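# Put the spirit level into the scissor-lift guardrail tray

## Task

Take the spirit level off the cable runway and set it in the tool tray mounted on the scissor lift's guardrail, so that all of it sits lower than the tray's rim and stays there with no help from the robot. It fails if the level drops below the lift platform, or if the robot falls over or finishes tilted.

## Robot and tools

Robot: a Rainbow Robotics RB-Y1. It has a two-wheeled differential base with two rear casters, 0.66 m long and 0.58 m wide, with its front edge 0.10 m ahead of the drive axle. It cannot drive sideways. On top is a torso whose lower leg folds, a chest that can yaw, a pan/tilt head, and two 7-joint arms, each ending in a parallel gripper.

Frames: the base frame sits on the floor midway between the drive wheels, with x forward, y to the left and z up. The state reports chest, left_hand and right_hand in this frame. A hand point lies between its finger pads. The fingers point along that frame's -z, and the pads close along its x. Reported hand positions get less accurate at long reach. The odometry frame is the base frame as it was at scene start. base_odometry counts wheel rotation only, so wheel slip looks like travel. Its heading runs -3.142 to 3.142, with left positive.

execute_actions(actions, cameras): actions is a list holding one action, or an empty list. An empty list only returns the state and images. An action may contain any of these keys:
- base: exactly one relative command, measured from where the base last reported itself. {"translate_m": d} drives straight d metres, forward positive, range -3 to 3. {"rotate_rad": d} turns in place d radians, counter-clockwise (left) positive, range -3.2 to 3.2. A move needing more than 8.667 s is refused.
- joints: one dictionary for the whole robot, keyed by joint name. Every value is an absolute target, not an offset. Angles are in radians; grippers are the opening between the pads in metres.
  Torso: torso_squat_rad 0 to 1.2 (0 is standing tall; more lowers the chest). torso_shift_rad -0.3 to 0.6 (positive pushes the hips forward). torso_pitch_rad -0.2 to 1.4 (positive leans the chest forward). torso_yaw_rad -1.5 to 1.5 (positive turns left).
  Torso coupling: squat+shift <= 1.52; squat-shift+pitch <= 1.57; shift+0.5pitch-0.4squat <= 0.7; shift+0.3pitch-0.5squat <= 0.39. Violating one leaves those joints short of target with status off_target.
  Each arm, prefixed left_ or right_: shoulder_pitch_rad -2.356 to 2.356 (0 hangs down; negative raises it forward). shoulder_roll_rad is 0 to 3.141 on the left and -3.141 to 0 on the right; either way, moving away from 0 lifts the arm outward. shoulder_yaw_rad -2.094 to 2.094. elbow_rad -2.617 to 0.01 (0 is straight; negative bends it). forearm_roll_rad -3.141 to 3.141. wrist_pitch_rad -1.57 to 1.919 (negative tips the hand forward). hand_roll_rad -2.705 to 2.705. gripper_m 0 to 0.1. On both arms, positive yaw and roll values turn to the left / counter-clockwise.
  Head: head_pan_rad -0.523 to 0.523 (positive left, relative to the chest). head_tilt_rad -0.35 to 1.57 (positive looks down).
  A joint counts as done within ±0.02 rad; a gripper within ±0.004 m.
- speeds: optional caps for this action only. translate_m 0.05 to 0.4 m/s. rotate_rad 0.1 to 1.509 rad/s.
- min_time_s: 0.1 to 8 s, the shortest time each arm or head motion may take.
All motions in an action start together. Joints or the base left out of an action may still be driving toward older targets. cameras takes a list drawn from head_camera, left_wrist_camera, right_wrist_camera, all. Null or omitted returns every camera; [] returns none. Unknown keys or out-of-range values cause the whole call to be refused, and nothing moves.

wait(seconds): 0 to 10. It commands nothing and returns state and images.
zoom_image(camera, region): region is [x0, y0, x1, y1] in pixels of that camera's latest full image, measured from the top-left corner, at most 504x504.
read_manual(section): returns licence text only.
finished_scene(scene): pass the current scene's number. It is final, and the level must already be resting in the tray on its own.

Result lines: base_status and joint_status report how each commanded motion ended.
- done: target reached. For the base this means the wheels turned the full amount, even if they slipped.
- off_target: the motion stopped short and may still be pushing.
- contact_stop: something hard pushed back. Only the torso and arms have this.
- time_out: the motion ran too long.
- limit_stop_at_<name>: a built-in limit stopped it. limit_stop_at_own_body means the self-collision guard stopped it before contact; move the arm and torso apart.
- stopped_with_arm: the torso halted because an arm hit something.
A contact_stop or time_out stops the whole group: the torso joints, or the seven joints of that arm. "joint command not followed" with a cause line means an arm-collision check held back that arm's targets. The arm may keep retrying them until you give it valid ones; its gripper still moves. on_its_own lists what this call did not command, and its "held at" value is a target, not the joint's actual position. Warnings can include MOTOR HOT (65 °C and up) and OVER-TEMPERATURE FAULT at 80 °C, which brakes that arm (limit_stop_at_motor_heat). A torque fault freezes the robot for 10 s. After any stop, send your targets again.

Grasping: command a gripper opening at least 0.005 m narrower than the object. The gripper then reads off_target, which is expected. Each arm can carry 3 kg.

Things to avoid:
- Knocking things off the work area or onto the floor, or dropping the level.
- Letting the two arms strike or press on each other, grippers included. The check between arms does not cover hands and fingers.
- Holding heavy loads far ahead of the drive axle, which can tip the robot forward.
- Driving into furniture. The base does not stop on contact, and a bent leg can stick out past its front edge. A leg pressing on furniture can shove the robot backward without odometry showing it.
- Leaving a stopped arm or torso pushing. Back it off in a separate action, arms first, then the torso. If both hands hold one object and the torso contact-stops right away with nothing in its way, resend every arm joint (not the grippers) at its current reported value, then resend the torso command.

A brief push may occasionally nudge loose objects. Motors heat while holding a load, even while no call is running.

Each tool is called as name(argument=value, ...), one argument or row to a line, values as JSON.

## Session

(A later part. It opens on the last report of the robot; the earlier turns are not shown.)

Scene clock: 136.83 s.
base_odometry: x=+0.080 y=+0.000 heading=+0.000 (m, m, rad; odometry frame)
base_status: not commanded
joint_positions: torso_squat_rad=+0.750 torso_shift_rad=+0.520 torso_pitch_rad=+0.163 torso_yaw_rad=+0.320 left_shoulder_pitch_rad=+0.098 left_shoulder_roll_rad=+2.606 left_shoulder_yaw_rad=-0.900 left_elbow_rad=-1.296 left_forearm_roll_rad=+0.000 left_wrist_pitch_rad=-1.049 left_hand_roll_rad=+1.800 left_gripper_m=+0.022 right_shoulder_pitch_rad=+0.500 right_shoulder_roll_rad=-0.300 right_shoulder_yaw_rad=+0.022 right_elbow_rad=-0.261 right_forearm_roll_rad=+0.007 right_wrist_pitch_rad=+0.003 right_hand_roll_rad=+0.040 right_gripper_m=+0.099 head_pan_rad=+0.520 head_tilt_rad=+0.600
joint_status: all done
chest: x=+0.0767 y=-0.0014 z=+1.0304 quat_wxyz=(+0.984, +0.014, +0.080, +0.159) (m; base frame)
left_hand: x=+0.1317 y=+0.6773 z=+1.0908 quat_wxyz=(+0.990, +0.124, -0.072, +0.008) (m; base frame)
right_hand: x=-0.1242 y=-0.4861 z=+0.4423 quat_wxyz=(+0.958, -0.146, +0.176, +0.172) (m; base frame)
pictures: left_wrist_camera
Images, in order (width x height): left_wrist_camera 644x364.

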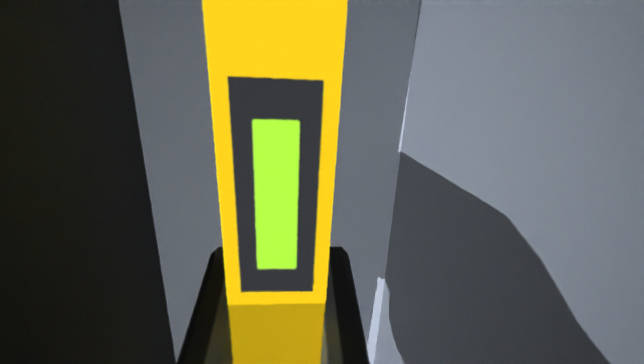

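Camera is inside the tray, palm touching the rim. Release.

execute_actions(
  actions=[
    {"joints":{"left_gripper_m":0.05}},
  ],
  cameras=[],
)

execute_actions(
  actions=[
    {"joints":{"torso_squat_rad":0.3,"torso_shift_rad":0.3}},
  ],
  cameras=[],
)

execute_actions(
  actions=[
    {"joints":{"torso_yaw_rad":0.8,"torso_shift_rad":0.15,"head_pan_rad":0.3}},
  ],
  cameras=["head_camera"],
)

Scene clock: 142.80 s.
base_odometry: x=+0.080 y=+0.000 heading=+0.000 (m, m, rad; odometry frame)
base_status: not commanded
joint_positions: torso_squat_rad=+0.750 torso_shift_rad=+0.520 torso_pitch_rad=+0.163 torso_yaw_rad=+0.320 left_shoulder_pitch_rad=+0.098 left_shoulder_roll_rad=+2.606 left_shoulder_yaw_rad=-0.900 left_elbow_rad=-1.296 left_forearm_roll_rad=+0.000 left_wrist_pitch_rad=-1.049 left_hand_roll_rad=+1.800 left_gripper_m=+0.050 right_shoulder_pitch_rad=+0.500 right_shoulder_roll_rad=-0.300 right_shoulder_yaw_rad=+0.022 right_elbow_rad=-0.261 right_forearm_roll_rad=+0.007 right_wrist_pitch_rad=+0.003 right_hand_roll_rad=+0.040 right_gripper_m=+0.099 head_pan_rad=+0.520 head_tilt_rad=+0.600
joint_status: all done
chest: x=+0.0767 y=-0.0014 z=+1.0304 quat_wxyz=(+0.984, +0.014, +0.080, +0.159) (m; base frame)
left_hand: x=+0.1317 y=+0.6773 z=+1.0908 quat_wxyz=(+0.990, +0.124, -0.072, +0.008) (m; base frame)
right_hand: x=-0.1242 y=-0.4861 z=+0.4423 quat_wxyz=(+0.958, -0.146, +0.176, +0.172) (m; base frame)
pictures: none
No camera images: the call's "cameras" was empty. Leave "cameras" out to get every camera's image.

Scene clock: 145.13 s.
base_odometry: x=+0.080 y=+0.000 heading=+0.000 (m, m, rad; odometry frame)
base_status: not commanded
joint_positions: torso_squat_rad=+0.300 torso_shift_rad=+0.300 torso_pitch_rad=+0.164 torso_yaw_rad=+0.320 left_shoulder_pitch_rad=+0.100 left_shoulder_roll_rad=+2.601 left_shoulder_yaw_rad=-0.900 left_elbow_rad=-1.300 left_forearm_roll_rad=+0.000 left_wrist_pitch_rad=-1.050 left_hand_roll_rad=+1.800 left_gripper_m=+0.050 right_shoulder_pitch_rad=+0.500 right_shoulder_roll_rad=-0.300 right_shoulder_yaw_rad=+0.022 right_elbow_rad=-0.261 right_forearm_roll_rad=+0.007 right_wrist_pitch_rad=+0.003 right_hand_roll_rad=+0.040 right_gripper_m=+0.099 head_pan_rad=+0.520 head_tilt_rad=+0.600
joint_status: all done
chest: x=+0.0200 y=-0.0009 z=+1.2247 quat_wxyz=(+0.984, +0.014, +0.081, +0.159) (m; base frame)
left_hand: x=+0.0740 y=+0.6767 z=+1.2803 quat_wxyz=(+0.990, +0.118, -0.072, +0.009) (m; base frame)
right_hand: x=-0.1811 y=-0.4865 z=+0.6374 quat_wxyz=(+0.958, -0.146, +0.177, +0.172) (m; base frame)
pictures: none
No camera images: the call's "cameras" was empty. Leave "cameras" out to get every camera's image.

Scene clock: 147.00 s.
base_odometry: x=+0.080 y=+0.000 heading=+0.000 (m, m, rad; odometry frame)
base_status: not commanded
joint_positions: torso_squat_rad=+0.300 torso_shift_rad=+0.150 torso_pitch_rad=+0.164 torso_yaw_rad=+0.800 left_shoulder_pitch_rad=+0.100 left_shoulder_roll_rad=+2.600 left_shoulder_yaw_rad=-0.900 left_elbow_rad=-1.300 left_forearm_roll_rad=+0.000 left_wrist_pitch_rad=-1.050 left_hand_roll_rad=+1.800 left_gripper_m=+0.050 right_shoulder_pitch_rad=+0.500 right_shoulder_roll_rad=-0.300 right_shoulder_yaw_rad=+0.022 right_elbow_rad=-0.261 right_forearm_roll_rad=+0.007 right_wrist_pitch_rad=+0.003 right_hand_roll_rad=+0.040 right_gripper_m=+0.099 head_pan_rad=+0.300 head_tilt_rad=+0.600
joint_status: all done
chest: x=-0.0776 y=-0.0010 z=+1.2470 quat_wxyz=(+0.918, +0.033, +0.075, +0.388) (m; base frame)
left_hand: x=-0.3374 y=+0.6205 z=+1.3544 quat_wxyz=(+0.955, +0.170, -0.042, +0.238) (m; base frame)
right_hand: x=-0.0456 y=-0.4789 z=+0.6213 quat_wxyz=(+0.896, -0.147, +0.130, +0.399) (m; base frame)
pictures: head_camera
Images, in order (width x height): head_camera 896x504.

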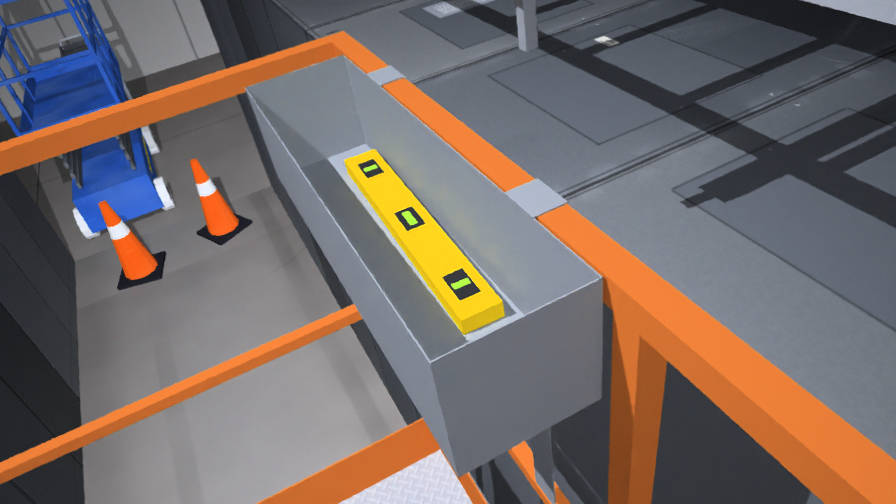

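finished_scene(
  scene=1,
)

The scene is finished: the task was done.


## Next scene

The same job, from a new start.

execute_actions(
  actions=[],
)

Scene clock: 0.00 s.
base_odometry: x=+0.000 y=+0.000 heading=+0.000 (m, m, rad; odometry frame)
base_status: not commanded
joint_positions: torso_squat_rad=+0.350 torso_shift_rad=+0.000 torso_pitch_rad=+0.001 torso_yaw_rad=+0.000 left_shoulder_pitch_rad=-0.030 left_shoulder_roll_rad=+0.026 left_shoulder_yaw_rad=+0.009 left_elbow_rad=-0.140 left_forearm_roll_rad=-0.024 left_wrist_pitch_rad=-0.029 left_hand_roll_rad=-0.026 left_gripper_m=+0.101 right_shoulder_pitch_rad=+0.011 right_shoulder_roll_rad=-0.022 right_shoulder_yaw_rad=+0.023 right_elbow_rad=-0.209 right_forearm_roll_rad=+0.023 right_wrist_pitch_rad=-0.031 right_hand_roll_rad=+0.014 right_gripper_m=+0.099 head_pan_rad=+0.001 head_tilt_rad=+0.400
joint_status: not commanded
chest: x=-0.2276 y=-0.0009 z=+1.2476 quat_wxyz=(+1.000, +0.001, +0.001, +0.000) (m; base frame)
left_hand: x=-0.1317 y=+0.2394 z=+0.5694 quat_wxyz=(+0.995, +0.016, -0.098, -0.027) (m; base frame)
right_hand: x=-0.1273 y=-0.2341 z=+0.5695 quat_wxyz=(+0.993, -0.011, -0.114, +0.030) (m; base frame)
pictures: head_camera, left_wrist_camera, right_wrist_camera
Images, in order (width x height): head_camera 896x504, left_wrist_camera 644x364, right_wrist_camera 644x364.

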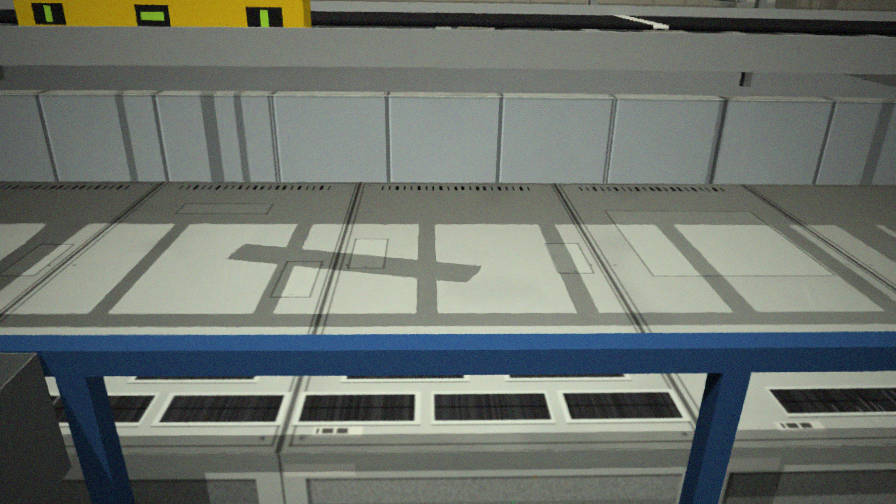

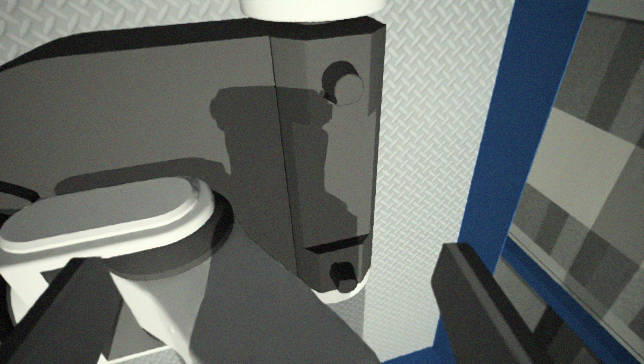

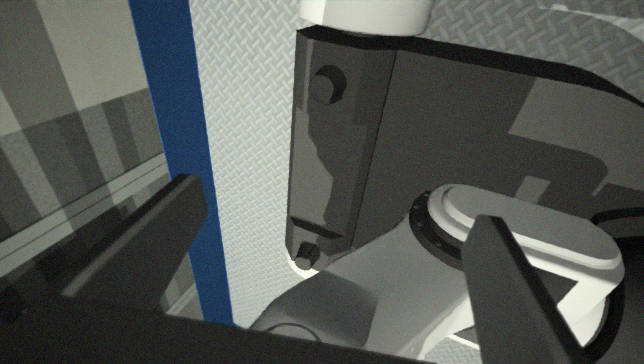

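execute_actions(
  actions=[
    {"base":{"translate_m":0.1},"joints":{"torso_squat_rad":0,"left_shoulder_roll_rad":2.95,"left_shoulder_pitch_rad":0.1,"left_elbow_rad":-1.0,"left_wrist_pitch_rad":-1.5,"left_forearm_roll_rad":0,"left_shoulder_yaw_rad":0,"right_shoulder_pitch_rad":0.5,"right_shoulder_roll_rad":-0.3,"head_pan_rad":0.4,"head_tilt_rad":0.35}},
  ],
)

Scene clock: 8.23 s.
base_odometry: x=+0.100 y=+0.000 heading=+0.000 (m, m, rad; odometry frame)
base_status: done
joint_positions: torso_squat_rad=+0.000 torso_shift_rad=+0.000 torso_pitch_rad=+0.001 torso_yaw_rad=+0.000 left_shoulder_pitch_rad=+0.100 left_shoulder_roll_rad=+2.950 left_shoulder_yaw_rad=+0.000 left_elbow_rad=-1.000 left_forearm_roll_rad=+0.000 left_wrist_pitch_rad=-1.500 left_hand_roll_rad=-0.026 left_gripper_m=+0.101 right_shoulder_pitch_rad=+0.500 right_shoulder_roll_rad=-0.300 right_shoulder_yaw_rad=+0.023 right_elbow_rad=-0.209 right_forearm_roll_rad=+0.023 right_wrist_pitch_rad=-0.031 right_hand_roll_rad=+0.014 right_gripper_m=+0.099 head_pan_rad=+0.400 head_tilt_rad=+0.350
joint_status: all done
chest: x=-0.2276 y=-0.0010 z=+1.2899 quat_wxyz=(+1.000, +0.001, +0.001, +0.000) (m; base frame)
left_hand: x=+0.1605 y=+0.2801 z=+1.5856 quat_wxyz=(+0.038, +0.272, -0.080, -0.958) (m; base frame)
right_hand: x=-0.4953 y=-0.4275 z=+0.6840 quat_wxyz=(+0.981, -0.142, +0.131, -0.002) (m; base frame)
pictures: head_camera, left_wrist_camera, right_wrist_camera
Images, in order (width x height): head_camera 896x504, left_wrist_camera 644x364, right_wrist_camera 644x364.

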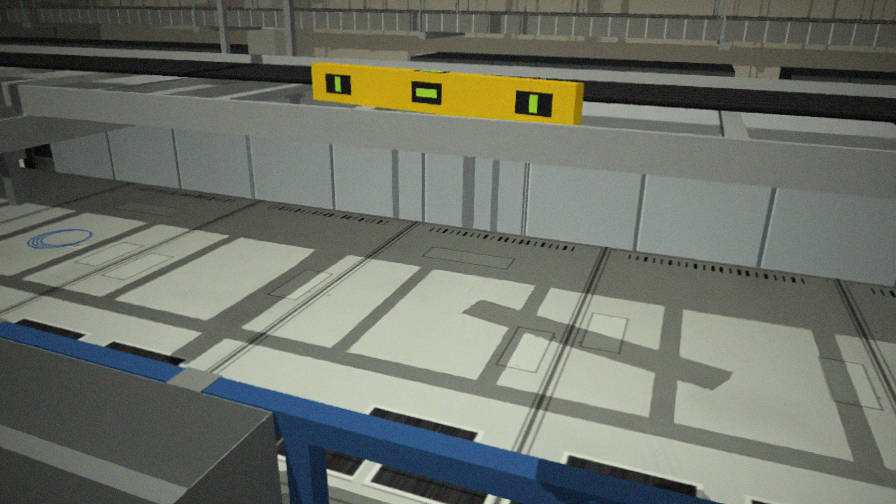

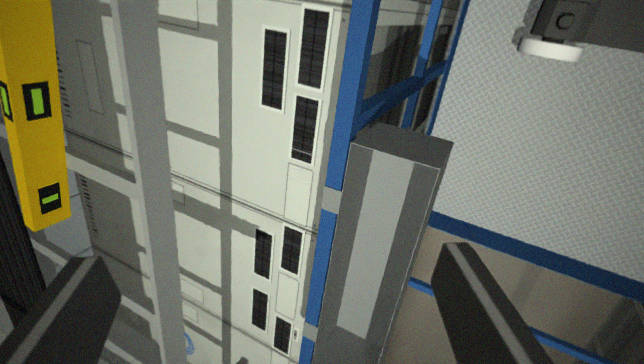

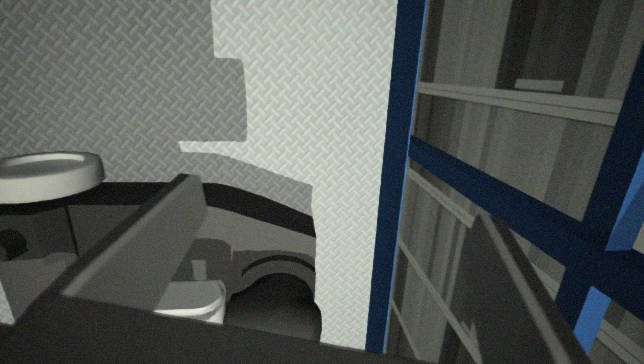

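execute_actions(
  actions=[
    {"base":{"translate_m":0.08},"joints":{"left_forearm_roll_rad":3.14,"left_wrist_pitch_rad":1.9,"left_shoulder_pitch_rad":0.1,"left_elbow_rad":-0.7,"torso_yaw_rad":-0.2,"torso_shift_rad":0.25,"torso_pitch_rad":0.1,"head_pan_rad":0.52,"head_tilt_rad":0.1}},
  ],
  cameras=["head_camera","left_wrist_camera"],
)

Scene clock: 24.90 s.
base_odometry: x=+0.180 y=+0.000 heading=+0.000 (m, m, rad; odometry frame)
base_status: done
joint_positions: torso_squat_rad=+0.000 torso_shift_rad=+0.250 torso_pitch_rad=+0.100 torso_yaw_rad=-0.200 left_shoulder_pitch_rad=+0.100 left_shoulder_roll_rad=+2.950 left_shoulder_yaw_rad=+0.000 left_elbow_rad=-0.700 left_forearm_roll_rad=+3.140 left_wrist_pitch_rad=+1.900 left_hand_roll_rad=-0.026 left_gripper_m=+0.101 right_shoulder_pitch_rad=+0.500 right_shoulder_roll_rad=-0.300 right_shoulder_yaw_rad=+0.023 right_elbow_rad=-0.209 right_forearm_roll_rad=+0.023 right_wrist_pitch_rad=-0.031 right_hand_roll_rad=+0.014 right_gripper_m=+0.099 head_pan_rad=+0.520 head_tilt_rad=+0.100
joint_status: all done
chest: x=-0.0239 y=-0.0009 z=+1.2666 quat_wxyz=(+0.994, -0.004, +0.050, -0.100) (m; base frame)
left_hand: x=+0.3737 y=+0.2171 z=+1.5691 quat_wxyz=(+0.979, -0.107, -0.165, -0.058) (m; base frame)
right_hand: x=-0.4293 y=-0.3660 z=+0.6981 quat_wxyz=(+0.968, -0.133, +0.192, -0.094) (m; base frame)
pictures: head_camera, left_wrist_camera
Images, in order (width x height): head_camera 896x504, left_wrist_camera 644x364.

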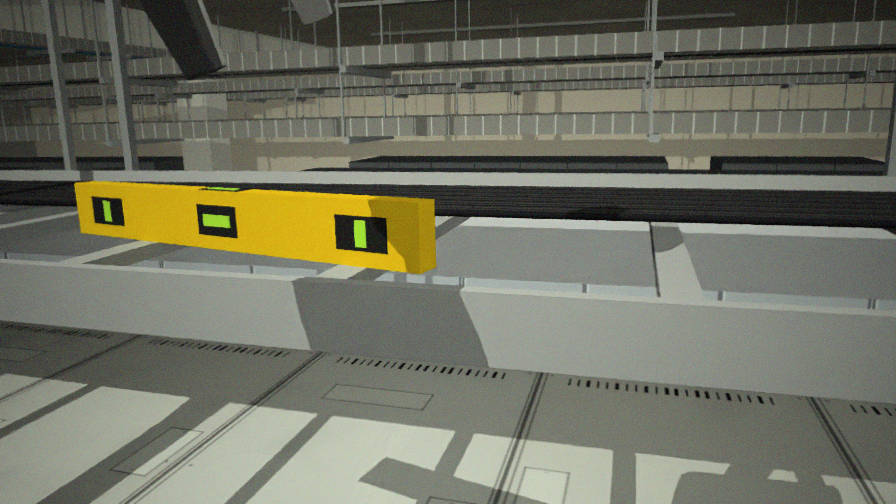

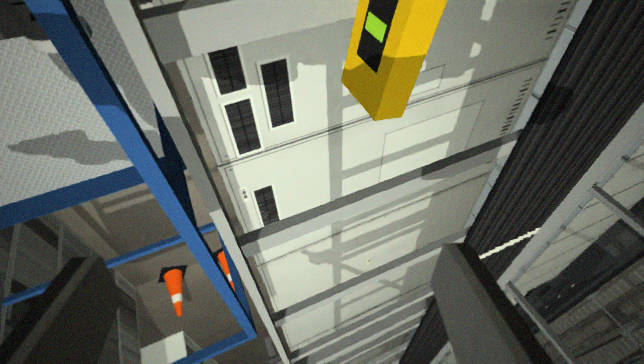

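execute_actions(
  actions=[
    {"joints":{"torso_shift_rad":0.35,"left_shoulder_roll_rad":2.75,"left_shoulder_pitch_rad":0.3,"left_elbow_rad":-0.6,"left_hand_roll_rad":-0.2}},
  ],
  cameras=["head_camera","left_wrist_camera"],
)

Scene clock: 30.90 s.
base_odometry: x=+0.180 y=+0.000 heading=+0.000 (m, m, rad; odometry frame)
base_status: not commanded
joint_positions: torso_squat_rad=+0.000 torso_shift_rad=+0.350 torso_pitch_rad=+0.100 torso_yaw_rad=-0.200 left_shoulder_pitch_rad=+0.300 left_shoulder_roll_rad=+2.750 left_shoulder_yaw_rad=+0.000 left_elbow_rad=-0.600 left_forearm_roll_rad=+3.140 left_wrist_pitch_rad=+1.900 left_hand_roll_rad=-0.200 left_gripper_m=+0.101 right_shoulder_pitch_rad=+0.500 right_shoulder_roll_rad=-0.300 right_shoulder_yaw_rad=+0.023 right_elbow_rad=-0.209 right_forearm_roll_rad=+0.023 right_wrist_pitch_rad=-0.031 right_hand_roll_rad=+0.014 right_gripper_m=+0.099 head_pan_rad=+0.520 head_tilt_rad=+0.100
joint_status: all done
chest: x=+0.0429 y=-0.0008 z=+1.2459 quat_wxyz=(+0.994, -0.004, +0.050, -0.100) (m; base frame)
left_hand: x=+0.4819 y=+0.2980 z=+1.4897 quat_wxyz=(+0.976, -0.160, -0.136, -0.051) (m; base frame)
right_hand: x=-0.3625 y=-0.3659 z=+0.6775 quat_wxyz=(+0.968, -0.133, +0.192, -0.094) (m; base frame)
pictures: head_camera, left_wrist_camera
Images, in order (width x height): head_camera 896x504, left_wrist_camera 644x364.

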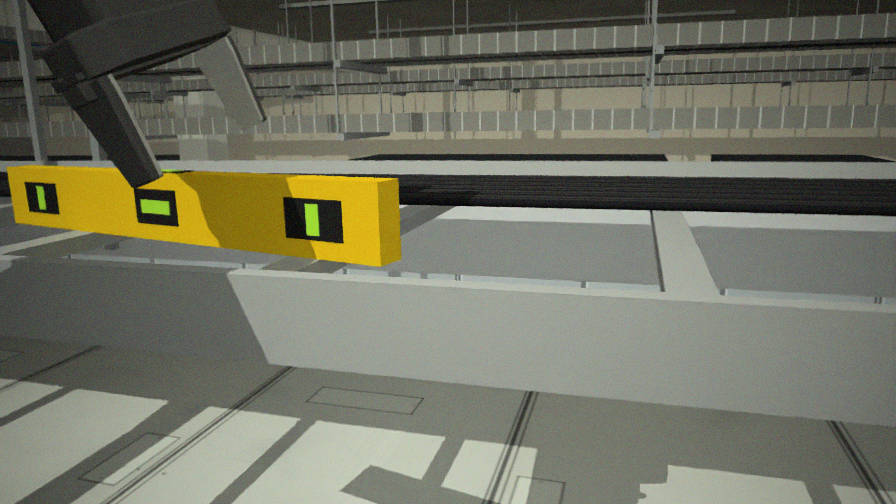

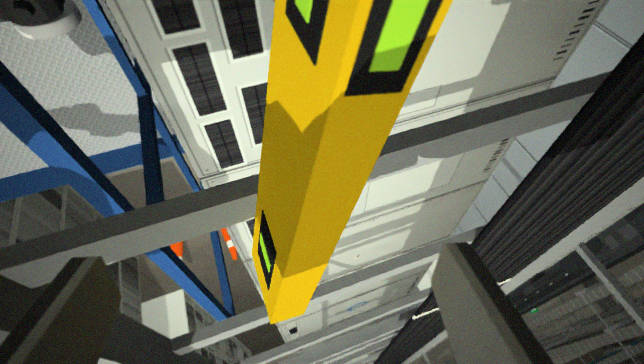

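execute_actions(
  actions=[
    {"joints":{"left_shoulder_pitch_rad":0.45,"left_hand_roll_rad":-0.45},"min_time_s":1.2},
  ],
  cameras=["head_camera","left_wrist_camera"],
)

Scene clock: 35.00 s.
base_odometry: x=+0.180 y=+0.000 heading=+0.000 (m, m, rad; odometry frame)
base_status: not commanded
joint_positions: torso_squat_rad=+0.000 torso_shift_rad=+0.350 torso_pitch_rad=+0.100 torso_yaw_rad=-0.200 left_shoulder_pitch_rad=+0.449 left_shoulder_roll_rad=+2.750 left_shoulder_yaw_rad=+0.000 left_elbow_rad=-0.600 left_forearm_roll_rad=+3.140 left_wrist_pitch_rad=+1.900 left_hand_roll_rad=-0.450 left_gripper_m=+0.101 right_shoulder_pitch_rad=+0.500 right_shoulder_roll_rad=-0.300 right_shoulder_yaw_rad=+0.023 right_elbow_rad=-0.209 right_forearm_roll_rad=+0.023 right_wrist_pitch_rad=-0.031 right_hand_roll_rad=+0.014 right_gripper_m=+0.099 head_pan_rad=+0.520 head_tilt_rad=+0.100
joint_status: all done
chest: x=+0.0429 y=-0.0008 z=+1.2459 quat_wxyz=(+0.994, -0.004, +0.050, -0.100) (m; base frame)
left_hand: x=+0.4971 y=+0.3125 z=+1.4381 quat_wxyz=(+0.977, -0.133, -0.089, -0.142) (m; base frame)
right_hand: x=-0.3625 y=-0.3659 z=+0.6774 quat_wxyz=(+0.968, -0.133, +0.192, -0.094) (m; base frame)
pictures: head_camera, left_wrist_camera
Images, in order (width x height): head_camera 896x504, left_wrist_camera 644x364.

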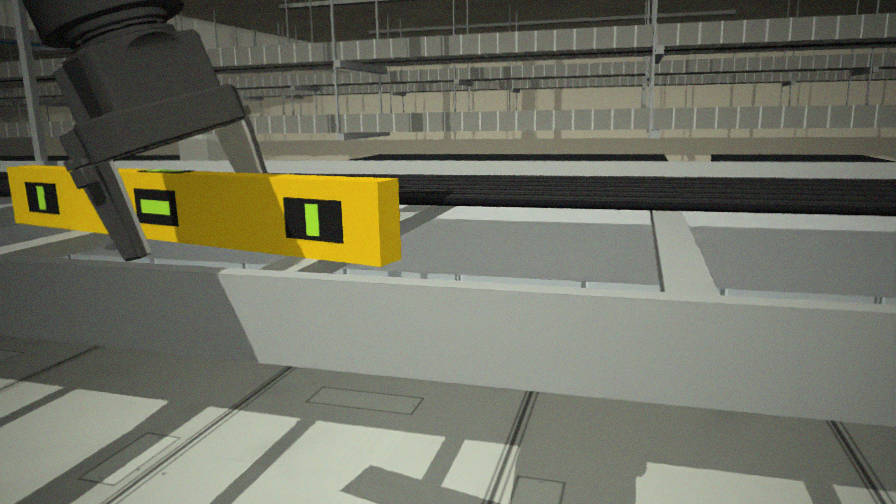

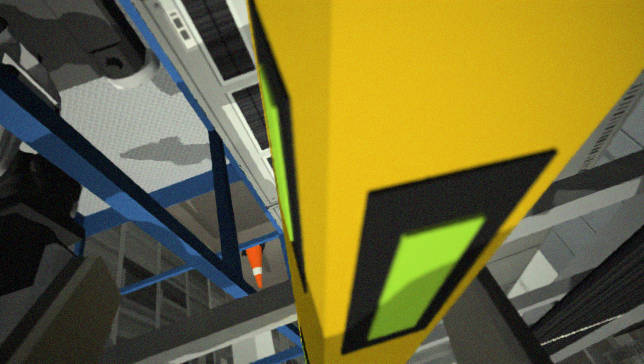

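execute_actions(
  actions=[
    {"base":{"translate_m":0.025}},
  ],
  cameras=[],
)

execute_actions(
  actions=[
    {"joints":{"left_gripper_m":0.01}},
  ],
  cameras=[],
)

execute_actions(
  actions=[
    {"joints":{"left_shoulder_pitch_rad":0.2},"min_time_s":1},
  ],
  cameras=[],
)

execute_actions(
  actions=[
    {"joints":{"torso_shift_rad":0.0,"torso_yaw_rad":0.32}},
  ],
  cameras=[],
)

execute_actions(
  actions=[
    {"joints":{"left_shoulder_pitch_rad":0.1,"left_shoulder_roll_rad":2.6,"left_shoulder_yaw_rad":-0.9,"left_elbow_rad":-1.3,"left_wrist_pitch_rad":1.05,"left_hand_roll_rad":1.8,"torso_pitch_rad":0.164,"head_tilt_rad":0.5},"min_time_s":2},
  ],
  cameras=["head_camera","left_wrist_camera"],
)

Scene clock: 44.43 s.
base_odometry: x=+0.205 y=+0.000 heading=+0.000 (m, m, rad; odometry frame)
base_status: done
joint_positions: torso_squat_rad=+0.000 torso_shift_rad=+0.350 torso_pitch_rad=+0.100 torso_yaw_rad=-0.200 left_shoulder_pitch_rad=+0.450 left_shoulder_roll_rad=+2.750 left_shoulder_yaw_rad=+0.000 left_elbow_rad=-0.600 left_forearm_roll_rad=+3.140 left_wrist_pitch_rad=+1.900 left_hand_roll_rad=-0.450 left_gripper_m=+0.101 right_shoulder_pitch_rad=+0.500 right_shoulder_roll_rad=-0.300 right_shoulder_yaw_rad=+0.023 right_elbow_rad=-0.209 right_forearm_roll_rad=+0.023 right_wrist_pitch_rad=-0.031 right_hand_roll_rad=+0.014 right_gripper_m=+0.099 head_pan_rad=+0.520 head_tilt_rad=+0.100
joint_status: not commanded
chest: x=+0.0430 y=-0.0008 z=+1.2459 quat_wxyz=(+0.994, -0.004, +0.050, -0.100) (m; base frame)
left_hand: x=+0.4972 y=+0.3125 z=+1.4380 quat_wxyz=(+0.977, -0.133, -0.088, -0.142) (m; base frame)
right_hand: x=-0.3625 y=-0.3659 z=+0.6774 quat_wxyz=(+0.968, -0.133, +0.192, -0.094) (m; base frame)
pictures: none
No camera images: the call's "cameras" was empty. Leave "cameras" out to get every camera's image.

Scene clock: 45.83 s.
base_odometry: x=+0.205 y=+0.000 heading=+0.000 (m, m, rad; odometry frame)
base_status: not commanded
joint_positions: torso_squat_rad=+0.000 torso_shift_rad=+0.350 torso_pitch_rad=+0.100 torso_yaw_rad=-0.200 left_shoulder_pitch_rad=+0.450 left_shoulder_roll_rad=+2.750 left_shoulder_yaw_rad=+0.000 left_elbow_rad=-0.600 left_forearm_roll_rad=+3.140 left_wrist_pitch_rad=+1.900 left_hand_roll_rad=-0.450 left_gripper_m=+0.023 right_shoulder_pitch_rad=+0.500 right_shoulder_roll_rad=-0.300 right_shoulder_yaw_rad=+0.023 right_elbow_rad=-0.209 right_forearm_roll_rad=+0.023 right_wrist_pitch_rad=-0.031 right_hand_roll_rad=+0.014 right_gripper_m=+0.099 head_pan_rad=+0.520 head_tilt_rad=+0.100
joint_status: left_gripper_m off_target (ended at +0.023, target +0.010)
chest: x=+0.0429 y=-0.0008 z=+1.2459 quat_wxyz=(+0.994, -0.004, +0.050, -0.100) (m; base frame)
left_hand: x=+0.4972 y=+0.3125 z=+1.4380 quat_wxyz=(+0.977, -0.133, -0.088, -0.142) (m; base frame)
right_hand: x=-0.3625 y=-0.3659 z=+0.6774 quat_wxyz=(+0.968, -0.133, +0.192, -0.094) (m; base frame)
pictures: none
No camera images: the call's "cameras" was empty. Leave "cameras" out to get every camera's image.

Scene clock: 47.13 s.
base_odometry: x=+0.205 y=+0.000 heading=+0.000 (m, m, rad; odometry frame)
base_status: not commanded
joint_positions: torso_squat_rad=+0.000 torso_shift_rad=+0.350 torso_pitch_rad=+0.100 torso_yaw_rad=-0.200 left_shoulder_pitch_rad=+0.200 left_shoulder_roll_rad=+2.750 left_shoulder_yaw_rad=+0.000 left_elbow_rad=-0.600 left_forearm_roll_rad=+3.140 left_wrist_pitch_rad=+1.900 left_hand_roll_rad=-0.450 left_gripper_m=+0.023 right_shoulder_pitch_rad=+0.500 right_shoulder_roll_rad=-0.300 right_shoulder_yaw_rad=+0.023 right_elbow_rad=-0.209 right_forearm_roll_rad=+0.023 right_wrist_pitch_rad=-0.031 right_hand_roll_rad=+0.014 right_gripper_m=+0.099 head_pan_rad=+0.520 head_tilt_rad=+0.100
joint_status: all done
chest: x=+0.0429 y=-0.0008 z=+1.2459 quat_wxyz=(+0.994, -0.004, +0.050, -0.100) (m; base frame)
left_hand: x=+0.4675 y=+0.2899 z=+1.5228 quat_wxyz=(+0.950, -0.146, -0.198, -0.193) (m; base frame)
right_hand: x=-0.3625 y=-0.3659 z=+0.6774 quat_wxyz=(+0.968, -0.133, +0.192, -0.094) (m; base frame)
pictures: none
No camera images: the call's "cameras" was empty. Leave "cameras" out to get every camera's image.

Scene clock: 50.27 s.
base_odometry: x=+0.205 y=+0.000 heading=+0.000 (m, m, rad; odometry frame)
base_status: not commanded
joint_positions: torso_squat_rad=+0.000 torso_shift_rad=+0.000 torso_pitch_rad=+0.100 torso_yaw_rad=+0.320 left_shoulder_pitch_rad=+0.200 left_shoulder_roll_rad=+2.750 left_shoulder_yaw_rad=+0.000 left_elbow_rad=-0.600 left_forearm_roll_rad=+3.140 left_wrist_pitch_rad=+1.900 left_hand_roll_rad=-0.450 left_gripper_m=+0.023 right_shoulder_pitch_rad=+0.500 right_shoulder_roll_rad=-0.300 right_shoulder_yaw_rad=+0.023 right_elbow_rad=-0.209 right_forearm_roll_rad=+0.023 right_wrist_pitch_rad=-0.031 right_hand_roll_rad=+0.014 right_gripper_m=+0.099 head_pan_rad=+0.520 head_tilt_rad=+0.100
joint_status: all done
chest: x=-0.1972 y=-0.0009 z=+1.2884 quat_wxyz=(+0.986, +0.009, +0.049, +0.159) (m; base frame)
left_hand: x=+0.0315 y=+0.4475 z=+1.5851 quat_wxyz=(+0.971, -0.066, -0.224, +0.052) (m; base frame)
right_hand: x=-0.3761 y=-0.4898 z=+0.6970 quat_wxyz=(+0.963, -0.153, +0.154, +0.162) (m; base frame)
pictures: none
No camera images: the call's "cameras" was empty. Leave "cameras" out to get every camera's image.

Scene clock: 52.60 s.
base_odometry: x=+0.205 y=+0.000 heading=+0.000 (m, m, rad; odometry frame)
base_status: not commanded
joint_positions: torso_squat_rad=+0.000 torso_shift_rad=+0.000 torso_pitch_rad=+0.164 torso_yaw_rad=+0.320 left_shoulder_pitch_rad=+0.100 left_shoulder_roll_rad=+2.600 left_shoulder_yaw_rad=-0.900 left_elbow_rad=-1.300 left_forearm_roll_rad=+3.140 left_wrist_pitch_rad=+1.050 left_hand_roll_rad=+1.800 left_gripper_m=+0.023 right_shoulder_pitch_rad=+0.500 right_shoulder_roll_rad=-0.300 right_shoulder_yaw_rad=+0.023 right_elbow_rad=-0.209 right_forearm_roll_rad=+0.023 right_wrist_pitch_rad=-0.031 right_hand_roll_rad=+0.014 right_gripper_m=+0.099 head_pan_rad=+0.520 head_tilt_rad=+0.500
joint_status: all done
chest: x=-0.1775 y=-0.0009 z=+1.2858 quat_wxyz=(+0.984, +0.014, +0.081, +0.159) (m; base frame)
left_hand: x=-0.1241 y=+0.6768 z=+1.3409 quat_wxyz=(-0.009, -0.070, -0.118, +0.990) (m; base frame)
right_hand: x=-0.3939 y=-0.4898 z=+0.7070 quat_wxyz=(+0.957, -0.148, +0.185, +0.167) (m; base frame)
pictures: head_camera, left_wrist_camera
Images, in order (width x height): head_camera 896x504, left_wrist_camera 644x364.

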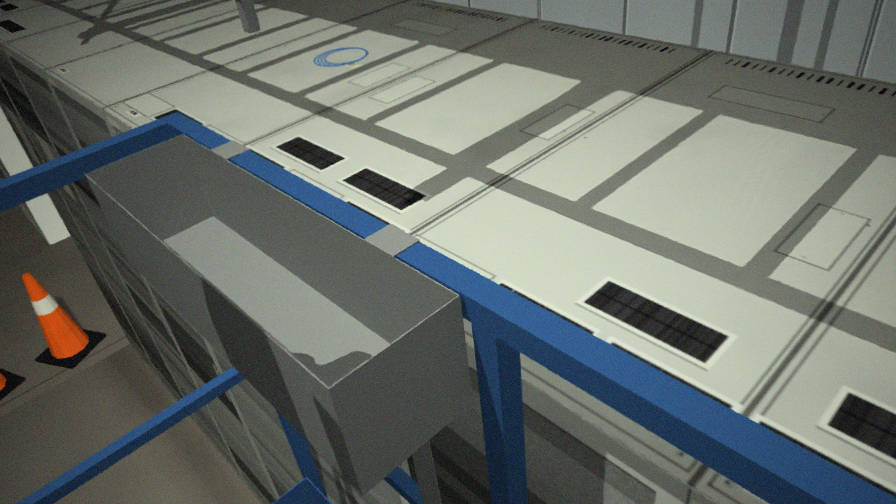

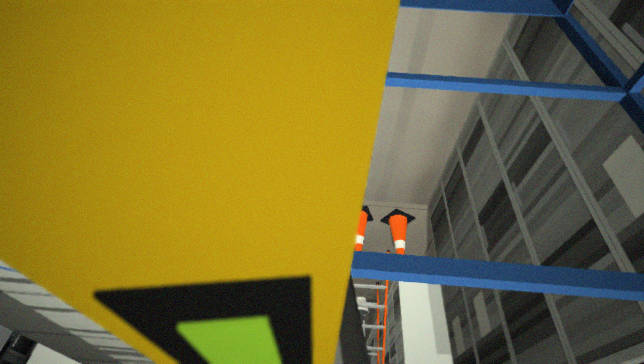

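execute_actions(
  actions=[
    {"joints":{"torso_squat_rad":0.4,"torso_shift_rad":0.4,"head_tilt_rad":0.6}},
  ],
  cameras=["head_camera","left_wrist_camera"],
)

Scene clock: 59.17 s.
base_odometry: x=+0.205 y=+0.000 heading=+0.000 (m, m, rad; odometry frame)
base_status: not commanded
joint_positions: torso_squat_rad=+0.400 torso_shift_rad=+0.400 torso_pitch_rad=+0.164 torso_yaw_rad=+0.320 left_shoulder_pitch_rad=+0.100 left_shoulder_roll_rad=+2.600 left_shoulder_yaw_rad=-0.900 left_elbow_rad=-1.300 left_forearm_roll_rad=+3.140 left_wrist_pitch_rad=+1.050 left_hand_roll_rad=+1.800 left_gripper_m=+0.023 right_shoulder_pitch_rad=+0.500 right_shoulder_roll_rad=-0.300 right_shoulder_yaw_rad=+0.023 right_elbow_rad=-0.209 right_forearm_roll_rad=+0.023 right_wrist_pitch_rad=-0.031 right_hand_roll_rad=+0.014 right_gripper_m=+0.099 head_pan_rad=+0.520 head_tilt_rad=+0.600
joint_status: all done
chest: x=+0.0736 y=-0.0008 z=+1.1796 quat_wxyz=(+0.984, +0.014, +0.081, +0.159) (m; base frame)
left_hand: x=+0.1271 y=+0.6768 z=+1.2347 quat_wxyz=(-0.009, -0.070, -0.118, +0.990) (m; base frame)
right_hand: x=-0.1428 y=-0.4897 z=+0.6009 quat_wxyz=(+0.957, -0.148, +0.185, +0.167) (m; base frame)
pictures: head_camera, left_wrist_camera
Images, in order (width x height): head_camera 896x504, left_wrist_camera 644x364.

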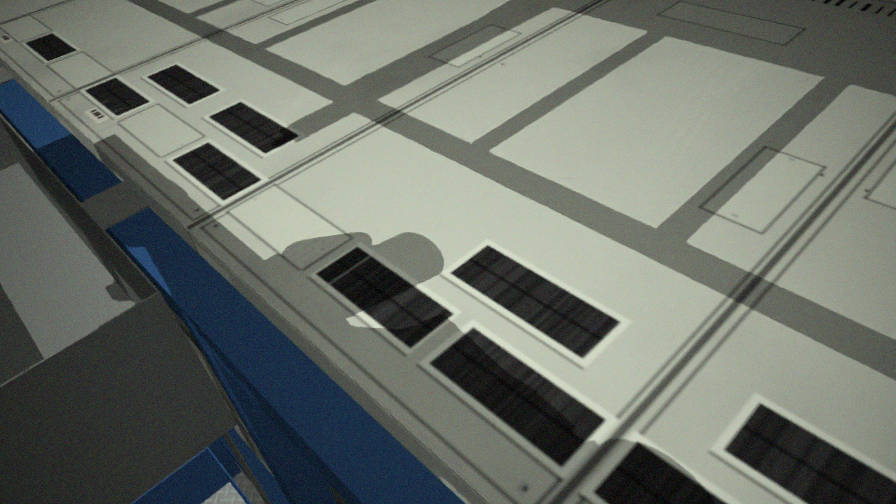

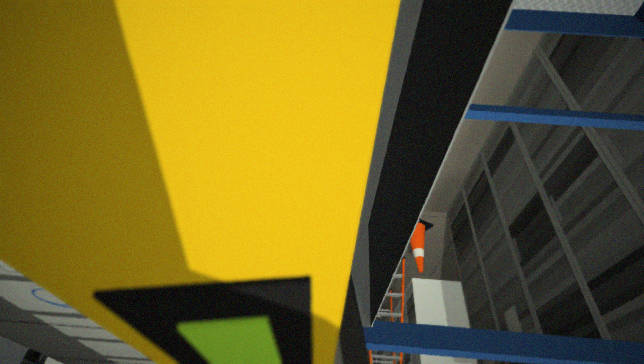

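Looks similar to scene 1; lower partway.

execute_actions(
  actions=[
    {"joints":{"torso_squat_rad":0.62,"torso_shift_rad":0.47}},
  ],
  cameras=["head_camera","left_wrist_camera"],
)

Scene clock: 63.37 s.
base_odometry: x=+0.205 y=+0.000 heading=+0.000 (m, m, rad; odometry frame)
base_status: not commanded
joint_positions: torso_squat_rad=+0.620 torso_shift_rad=+0.470 torso_pitch_rad=+0.164 torso_yaw_rad=+0.320 left_shoulder_pitch_rad=+0.100 left_shoulder_roll_rad=+2.600 left_shoulder_yaw_rad=-0.900 left_elbow_rad=-1.300 left_forearm_roll_rad=+3.140 left_wrist_pitch_rad=+1.050 left_hand_roll_rad=+1.800 left_gripper_m=+0.023 right_shoulder_pitch_rad=+0.500 right_shoulder_roll_rad=-0.300 right_shoulder_yaw_rad=+0.023 right_elbow_rad=-0.209 right_forearm_roll_rad=+0.023 right_wrist_pitch_rad=-0.031 right_hand_roll_rad=+0.014 right_gripper_m=+0.099 head_pan_rad=+0.520 head_tilt_rad=+0.600
joint_status: all done
chest: x=+0.0805 y=-0.0008 z=+1.0937 quat_wxyz=(+0.984, +0.014, +0.081, +0.159) (m; base frame)
left_hand: x=+0.1340 y=+0.6769 z=+1.1488 quat_wxyz=(-0.009, -0.070, -0.118, +0.990) (m; base frame)
right_hand: x=-0.1358 y=-0.4897 z=+0.5149 quat_wxyz=(+0.957, -0.148, +0.185, +0.167) (m; base frame)
pictures: head_camera, left_wrist_camera
Images, in order (width x height): head_camera 896x504, left_wrist_camera 644x364.

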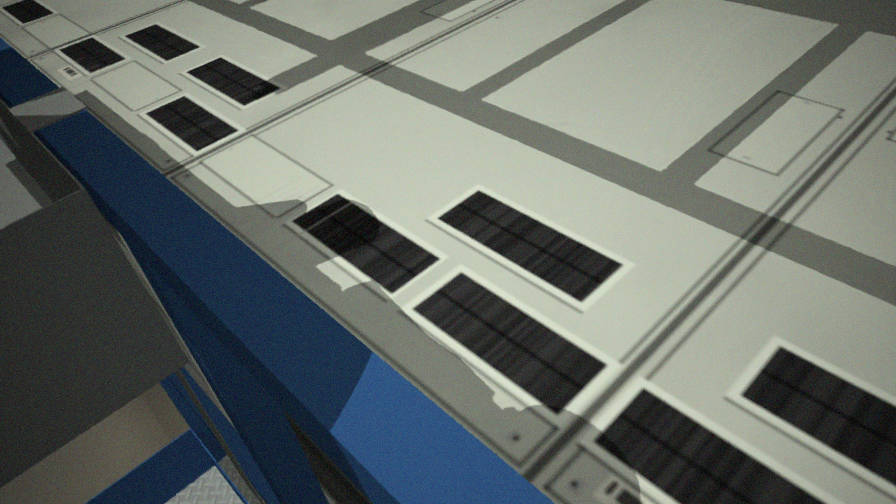

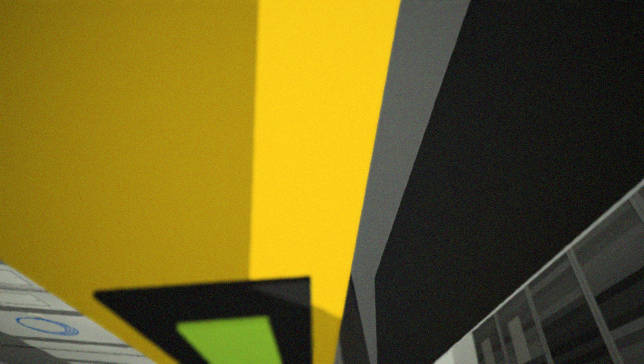

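execute_actions(
  actions=[
    {"joints":{"torso_squat_rad":0.73}},
  ],
  cameras=["left_wrist_camera"],
)

Scene clock: 68.07 s.
base_odometry: x=+0.205 y=+0.000 heading=+0.000 (m, m, rad; odometry frame)
base_status: not commanded
joint_positions: torso_squat_rad=+0.730 torso_shift_rad=+0.470 torso_pitch_rad=+0.164 torso_yaw_rad=+0.320 left_shoulder_pitch_rad=+0.100 left_shoulder_roll_rad=+2.600 left_shoulder_yaw_rad=-0.900 left_elbow_rad=-1.300 left_forearm_roll_rad=+3.140 left_wrist_pitch_rad=+1.050 left_hand_roll_rad=+1.800 left_gripper_m=+0.023 right_shoulder_pitch_rad=+0.500 right_shoulder_roll_rad=-0.300 right_shoulder_yaw_rad=+0.023 right_elbow_rad=-0.209 right_forearm_roll_rad=+0.023 right_wrist_pitch_rad=-0.031 right_hand_roll_rad=+0.014 right_gripper_m=+0.099 head_pan_rad=+0.520 head_tilt_rad=+0.600
joint_status: all done
chest: x=+0.0586 y=-0.0007 z=+1.0509 quat_wxyz=(+0.984, +0.014, +0.081, +0.159) (m; base frame)
left_hand: x=+0.1121 y=+0.6769 z=+1.1060 quat_wxyz=(-0.009, -0.071, -0.118, +0.990) (m; base frame)
right_hand: x=-0.1576 y=-0.4896 z=+0.4721 quat_wxyz=(+0.957, -0.148, +0.185, +0.167) (m; base frame)
pictures: left_wrist_camera
Images, in order (width x height): left_wrist_camera 644x364.

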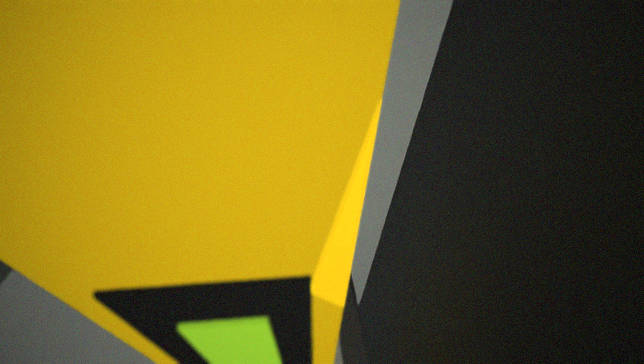

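Inside. A little lower, then release.

execute_actions(
  actions=[
    {"joints":{"torso_squat_rad":0.78,"torso_shift_rad":0.5}},
  ],
  cameras=[],
)

execute_actions(
  actions=[
    {"joints":{"left_gripper_m":0.05}},
  ],
  cameras=[],
)

execute_actions(
  actions=[
    {"joints":{"torso_squat_rad":0.4,"torso_shift_rad":0.38}},
  ],
  cameras=[],
)

execute_actions(
  actions=[
    {"joints":{"torso_yaw_rad":0.8,"torso_shift_rad":0.2,"head_pan_rad":0.3}},
  ],
  cameras=["head_camera"],
)

Scene clock: 74.30 s.
base_odometry: x=+0.205 y=+0.000 heading=+0.000 (m, m, rad; odometry frame)
base_status: not commanded
joint_positions: torso_squat_rad=+0.765 torso_shift_rad=+0.491 torso_pitch_rad=+0.163 torso_yaw_rad=+0.320 left_shoulder_pitch_rad=+0.098 left_shoulder_roll_rad=+2.605 left_shoulder_yaw_rad=-0.900 left_elbow_rad=-1.297 left_forearm_roll_rad=+3.140 left_wrist_pitch_rad=+1.050 left_hand_roll_rad=+1.800 left_gripper_m=+0.023 right_shoulder_pitch_rad=+0.500 right_shoulder_roll_rad=-0.300 right_shoulder_yaw_rad=+0.023 right_elbow_rad=-0.209 right_forearm_roll_rad=+0.023 right_wrist_pitch_rad=-0.031 right_hand_roll_rad=+0.014 right_gripper_m=+0.099 head_pan_rad=+0.520 head_tilt_rad=+0.600
joint_status: torso_squat_rad contact_stop (moved +0.035 of +0.050); torso_shift_rad contact_stop (moved +0.021 of +0.030)
chest: x=+0.0604 y=-0.0015 z=+1.0314 quat_wxyz=(+0.984, +0.014, +0.080, +0.159) (m; base frame)
left_hand: x=+0.1146 y=+0.6768 z=+1.0907 quat_wxyz=(-0.008, -0.071, -0.122, +0.990) (m; base frame)
right_hand: x=-0.1555 y=-0.4894 z=+0.4516 quat_wxyz=(+0.957, -0.147, +0.184, +0.167) (m; base frame)
pictures: none
No camera images: the call's "cameras" was empty. Leave "cameras" out to get every camera's image.

not run: a stop came earlier in this reply.

not run: a stop came earlier in this reply.

not run: a stop came earlier in this reply.

execute_actions(
  actions=[
    {"joints":{"left_gripper_m":0.05}},
  ],
  cameras=[],
)

execute_actions(
  actions=[
    {"joints":{"torso_squat_rad":0.4,"torso_shift_rad":0.38}},
  ],
  cameras=[],
)

execute_actions(
  actions=[
    {"joints":{"torso_yaw_rad":0.8,"torso_shift_rad":0.2,"head_pan_rad":0.3}},
  ],
  cameras=["head_camera"],
)

Scene clock: 79.17 s.
base_odometry: x=+0.205 y=+0.000 heading=+0.000 (m, m, rad; odometry frame)
base_status: not commanded
joint_positions: torso_squat_rad=+0.765 torso_shift_rad=+0.491 torso_pitch_rad=+0.163 torso_yaw_rad=+0.320 left_shoulder_pitch_rad=+0.098 left_shoulder_roll_rad=+2.605 left_shoulder_yaw_rad=-0.900 left_elbow_rad=-1.297 left_forearm_roll_rad=+3.140 left_wrist_pitch_rad=+1.050 left_hand_roll_rad=+1.800 left_gripper_m=+0.050 right_shoulder_pitch_rad=+0.500 right_shoulder_roll_rad=-0.300 right_shoulder_yaw_rad=+0.023 right_elbow_rad=-0.209 right_forearm_roll_rad=+0.023 right_wrist_pitch_rad=-0.031 right_hand_roll_rad=+0.014 right_gripper_m=+0.099 head_pan_rad=+0.520 head_tilt_rad=+0.600
joint_status: all done
chest: x=+0.0604 y=-0.0015 z=+1.0314 quat_wxyz=(+0.984, +0.014, +0.080, +0.159) (m; base frame)
left_hand: x=+0.1146 y=+0.6768 z=+1.0907 quat_wxyz=(-0.008, -0.071, -0.122, +0.990) (m; base frame)
right_hand: x=-0.1555 y=-0.4894 z=+0.4516 quat_wxyz=(+0.957, -0.147, +0.184, +0.167) (m; base frame)
pictures: none
No camera images: the call's "cameras" was empty. Leave "cameras" out to get every camera's image.

Scene clock: 81.20 s.
base_odometry: x=+0.205 y=+0.000 heading=+0.000 (m, m, rad; odometry frame)
base_status: not commanded
joint_positions: torso_squat_rad=+0.400 torso_shift_rad=+0.380 torso_pitch_rad=+0.164 torso_yaw_rad=+0.320 left_shoulder_pitch_rad=+0.100 left_shoulder_roll_rad=+2.601 left_shoulder_yaw_rad=-0.900 left_elbow_rad=-1.300 left_forearm_roll_rad=+3.140 left_wrist_pitch_rad=+1.050 left_hand_roll_rad=+1.800 left_gripper_m=+0.050 right_shoulder_pitch_rad=+0.500 right_shoulder_roll_rad=-0.300 right_shoulder_yaw_rad=+0.023 right_elbow_rad=-0.209 right_forearm_roll_rad=+0.023 right_wrist_pitch_rad=-0.031 right_hand_roll_rad=+0.014 right_gripper_m=+0.099 head_pan_rad=+0.520 head_tilt_rad=+0.600
joint_status: all done
chest: x=+0.0615 y=-0.0009 z=+1.1846 quat_wxyz=(+0.984, +0.014, +0.081, +0.159) (m; base frame)
left_hand: x=+0.1149 y=+0.6768 z=+1.2402 quat_wxyz=(-0.009, -0.071, -0.118, +0.990) (m; base frame)
right_hand: x=-0.1544 y=-0.4897 z=+0.6056 quat_wxyz=(+0.957, -0.148, +0.184, +0.167) (m; base frame)
pictures: none
No camera images: the call's "cameras" was empty. Leave "cameras" out to get every camera's image.

Scene clock: 83.27 s.
base_odometry: x=+0.205 y=+0.000 heading=+0.000 (m, m, rad; odometry frame)
base_status: not commanded
joint_positions: torso_squat_rad=+0.400 torso_shift_rad=+0.200 torso_pitch_rad=+0.163 torso_yaw_rad=+0.800 left_shoulder_pitch_rad=+0.100 left_shoulder_roll_rad=+2.601 left_shoulder_yaw_rad=-0.900 left_elbow_rad=-1.300 left_forearm_roll_rad=+3.140 left_wrist_pitch_rad=+1.050 left_hand_roll_rad=+1.800 left_gripper_m=+0.050 right_shoulder_pitch_rad=+0.500 right_shoulder_roll_rad=-0.300 right_shoulder_yaw_rad=+0.023 right_elbow_rad=-0.209 right_forearm_roll_rad=+0.023 right_wrist_pitch_rad=-0.031 right_hand_roll_rad=+0.014 right_gripper_m=+0.099 head_pan_rad=+0.300 head_tilt_rad=+0.600
joint_status: all done
chest: x=-0.0496 y=-0.0009 z=+1.2177 quat_wxyz=(+0.918, +0.032, +0.075, +0.388) (m; base frame)
left_hand: x=-0.3097 y=+0.6204 z=+1.3250 quat_wxyz=(-0.238, -0.042, -0.170, +0.955) (m; base frame)
right_hand: x=-0.0292 y=-0.4893 z=+0.5997 quat_wxyz=(+0.896, -0.150, +0.138, +0.394) (m; base frame)
pictures: head_camera
Images, in order (width x height): head_camera 896x504.

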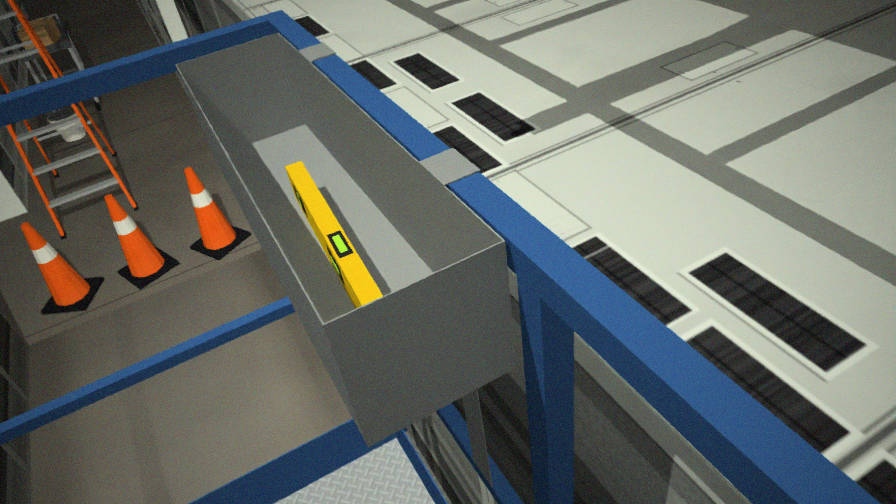

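finished_scene(
  scene=2,
)

The scene is finished: the task was done.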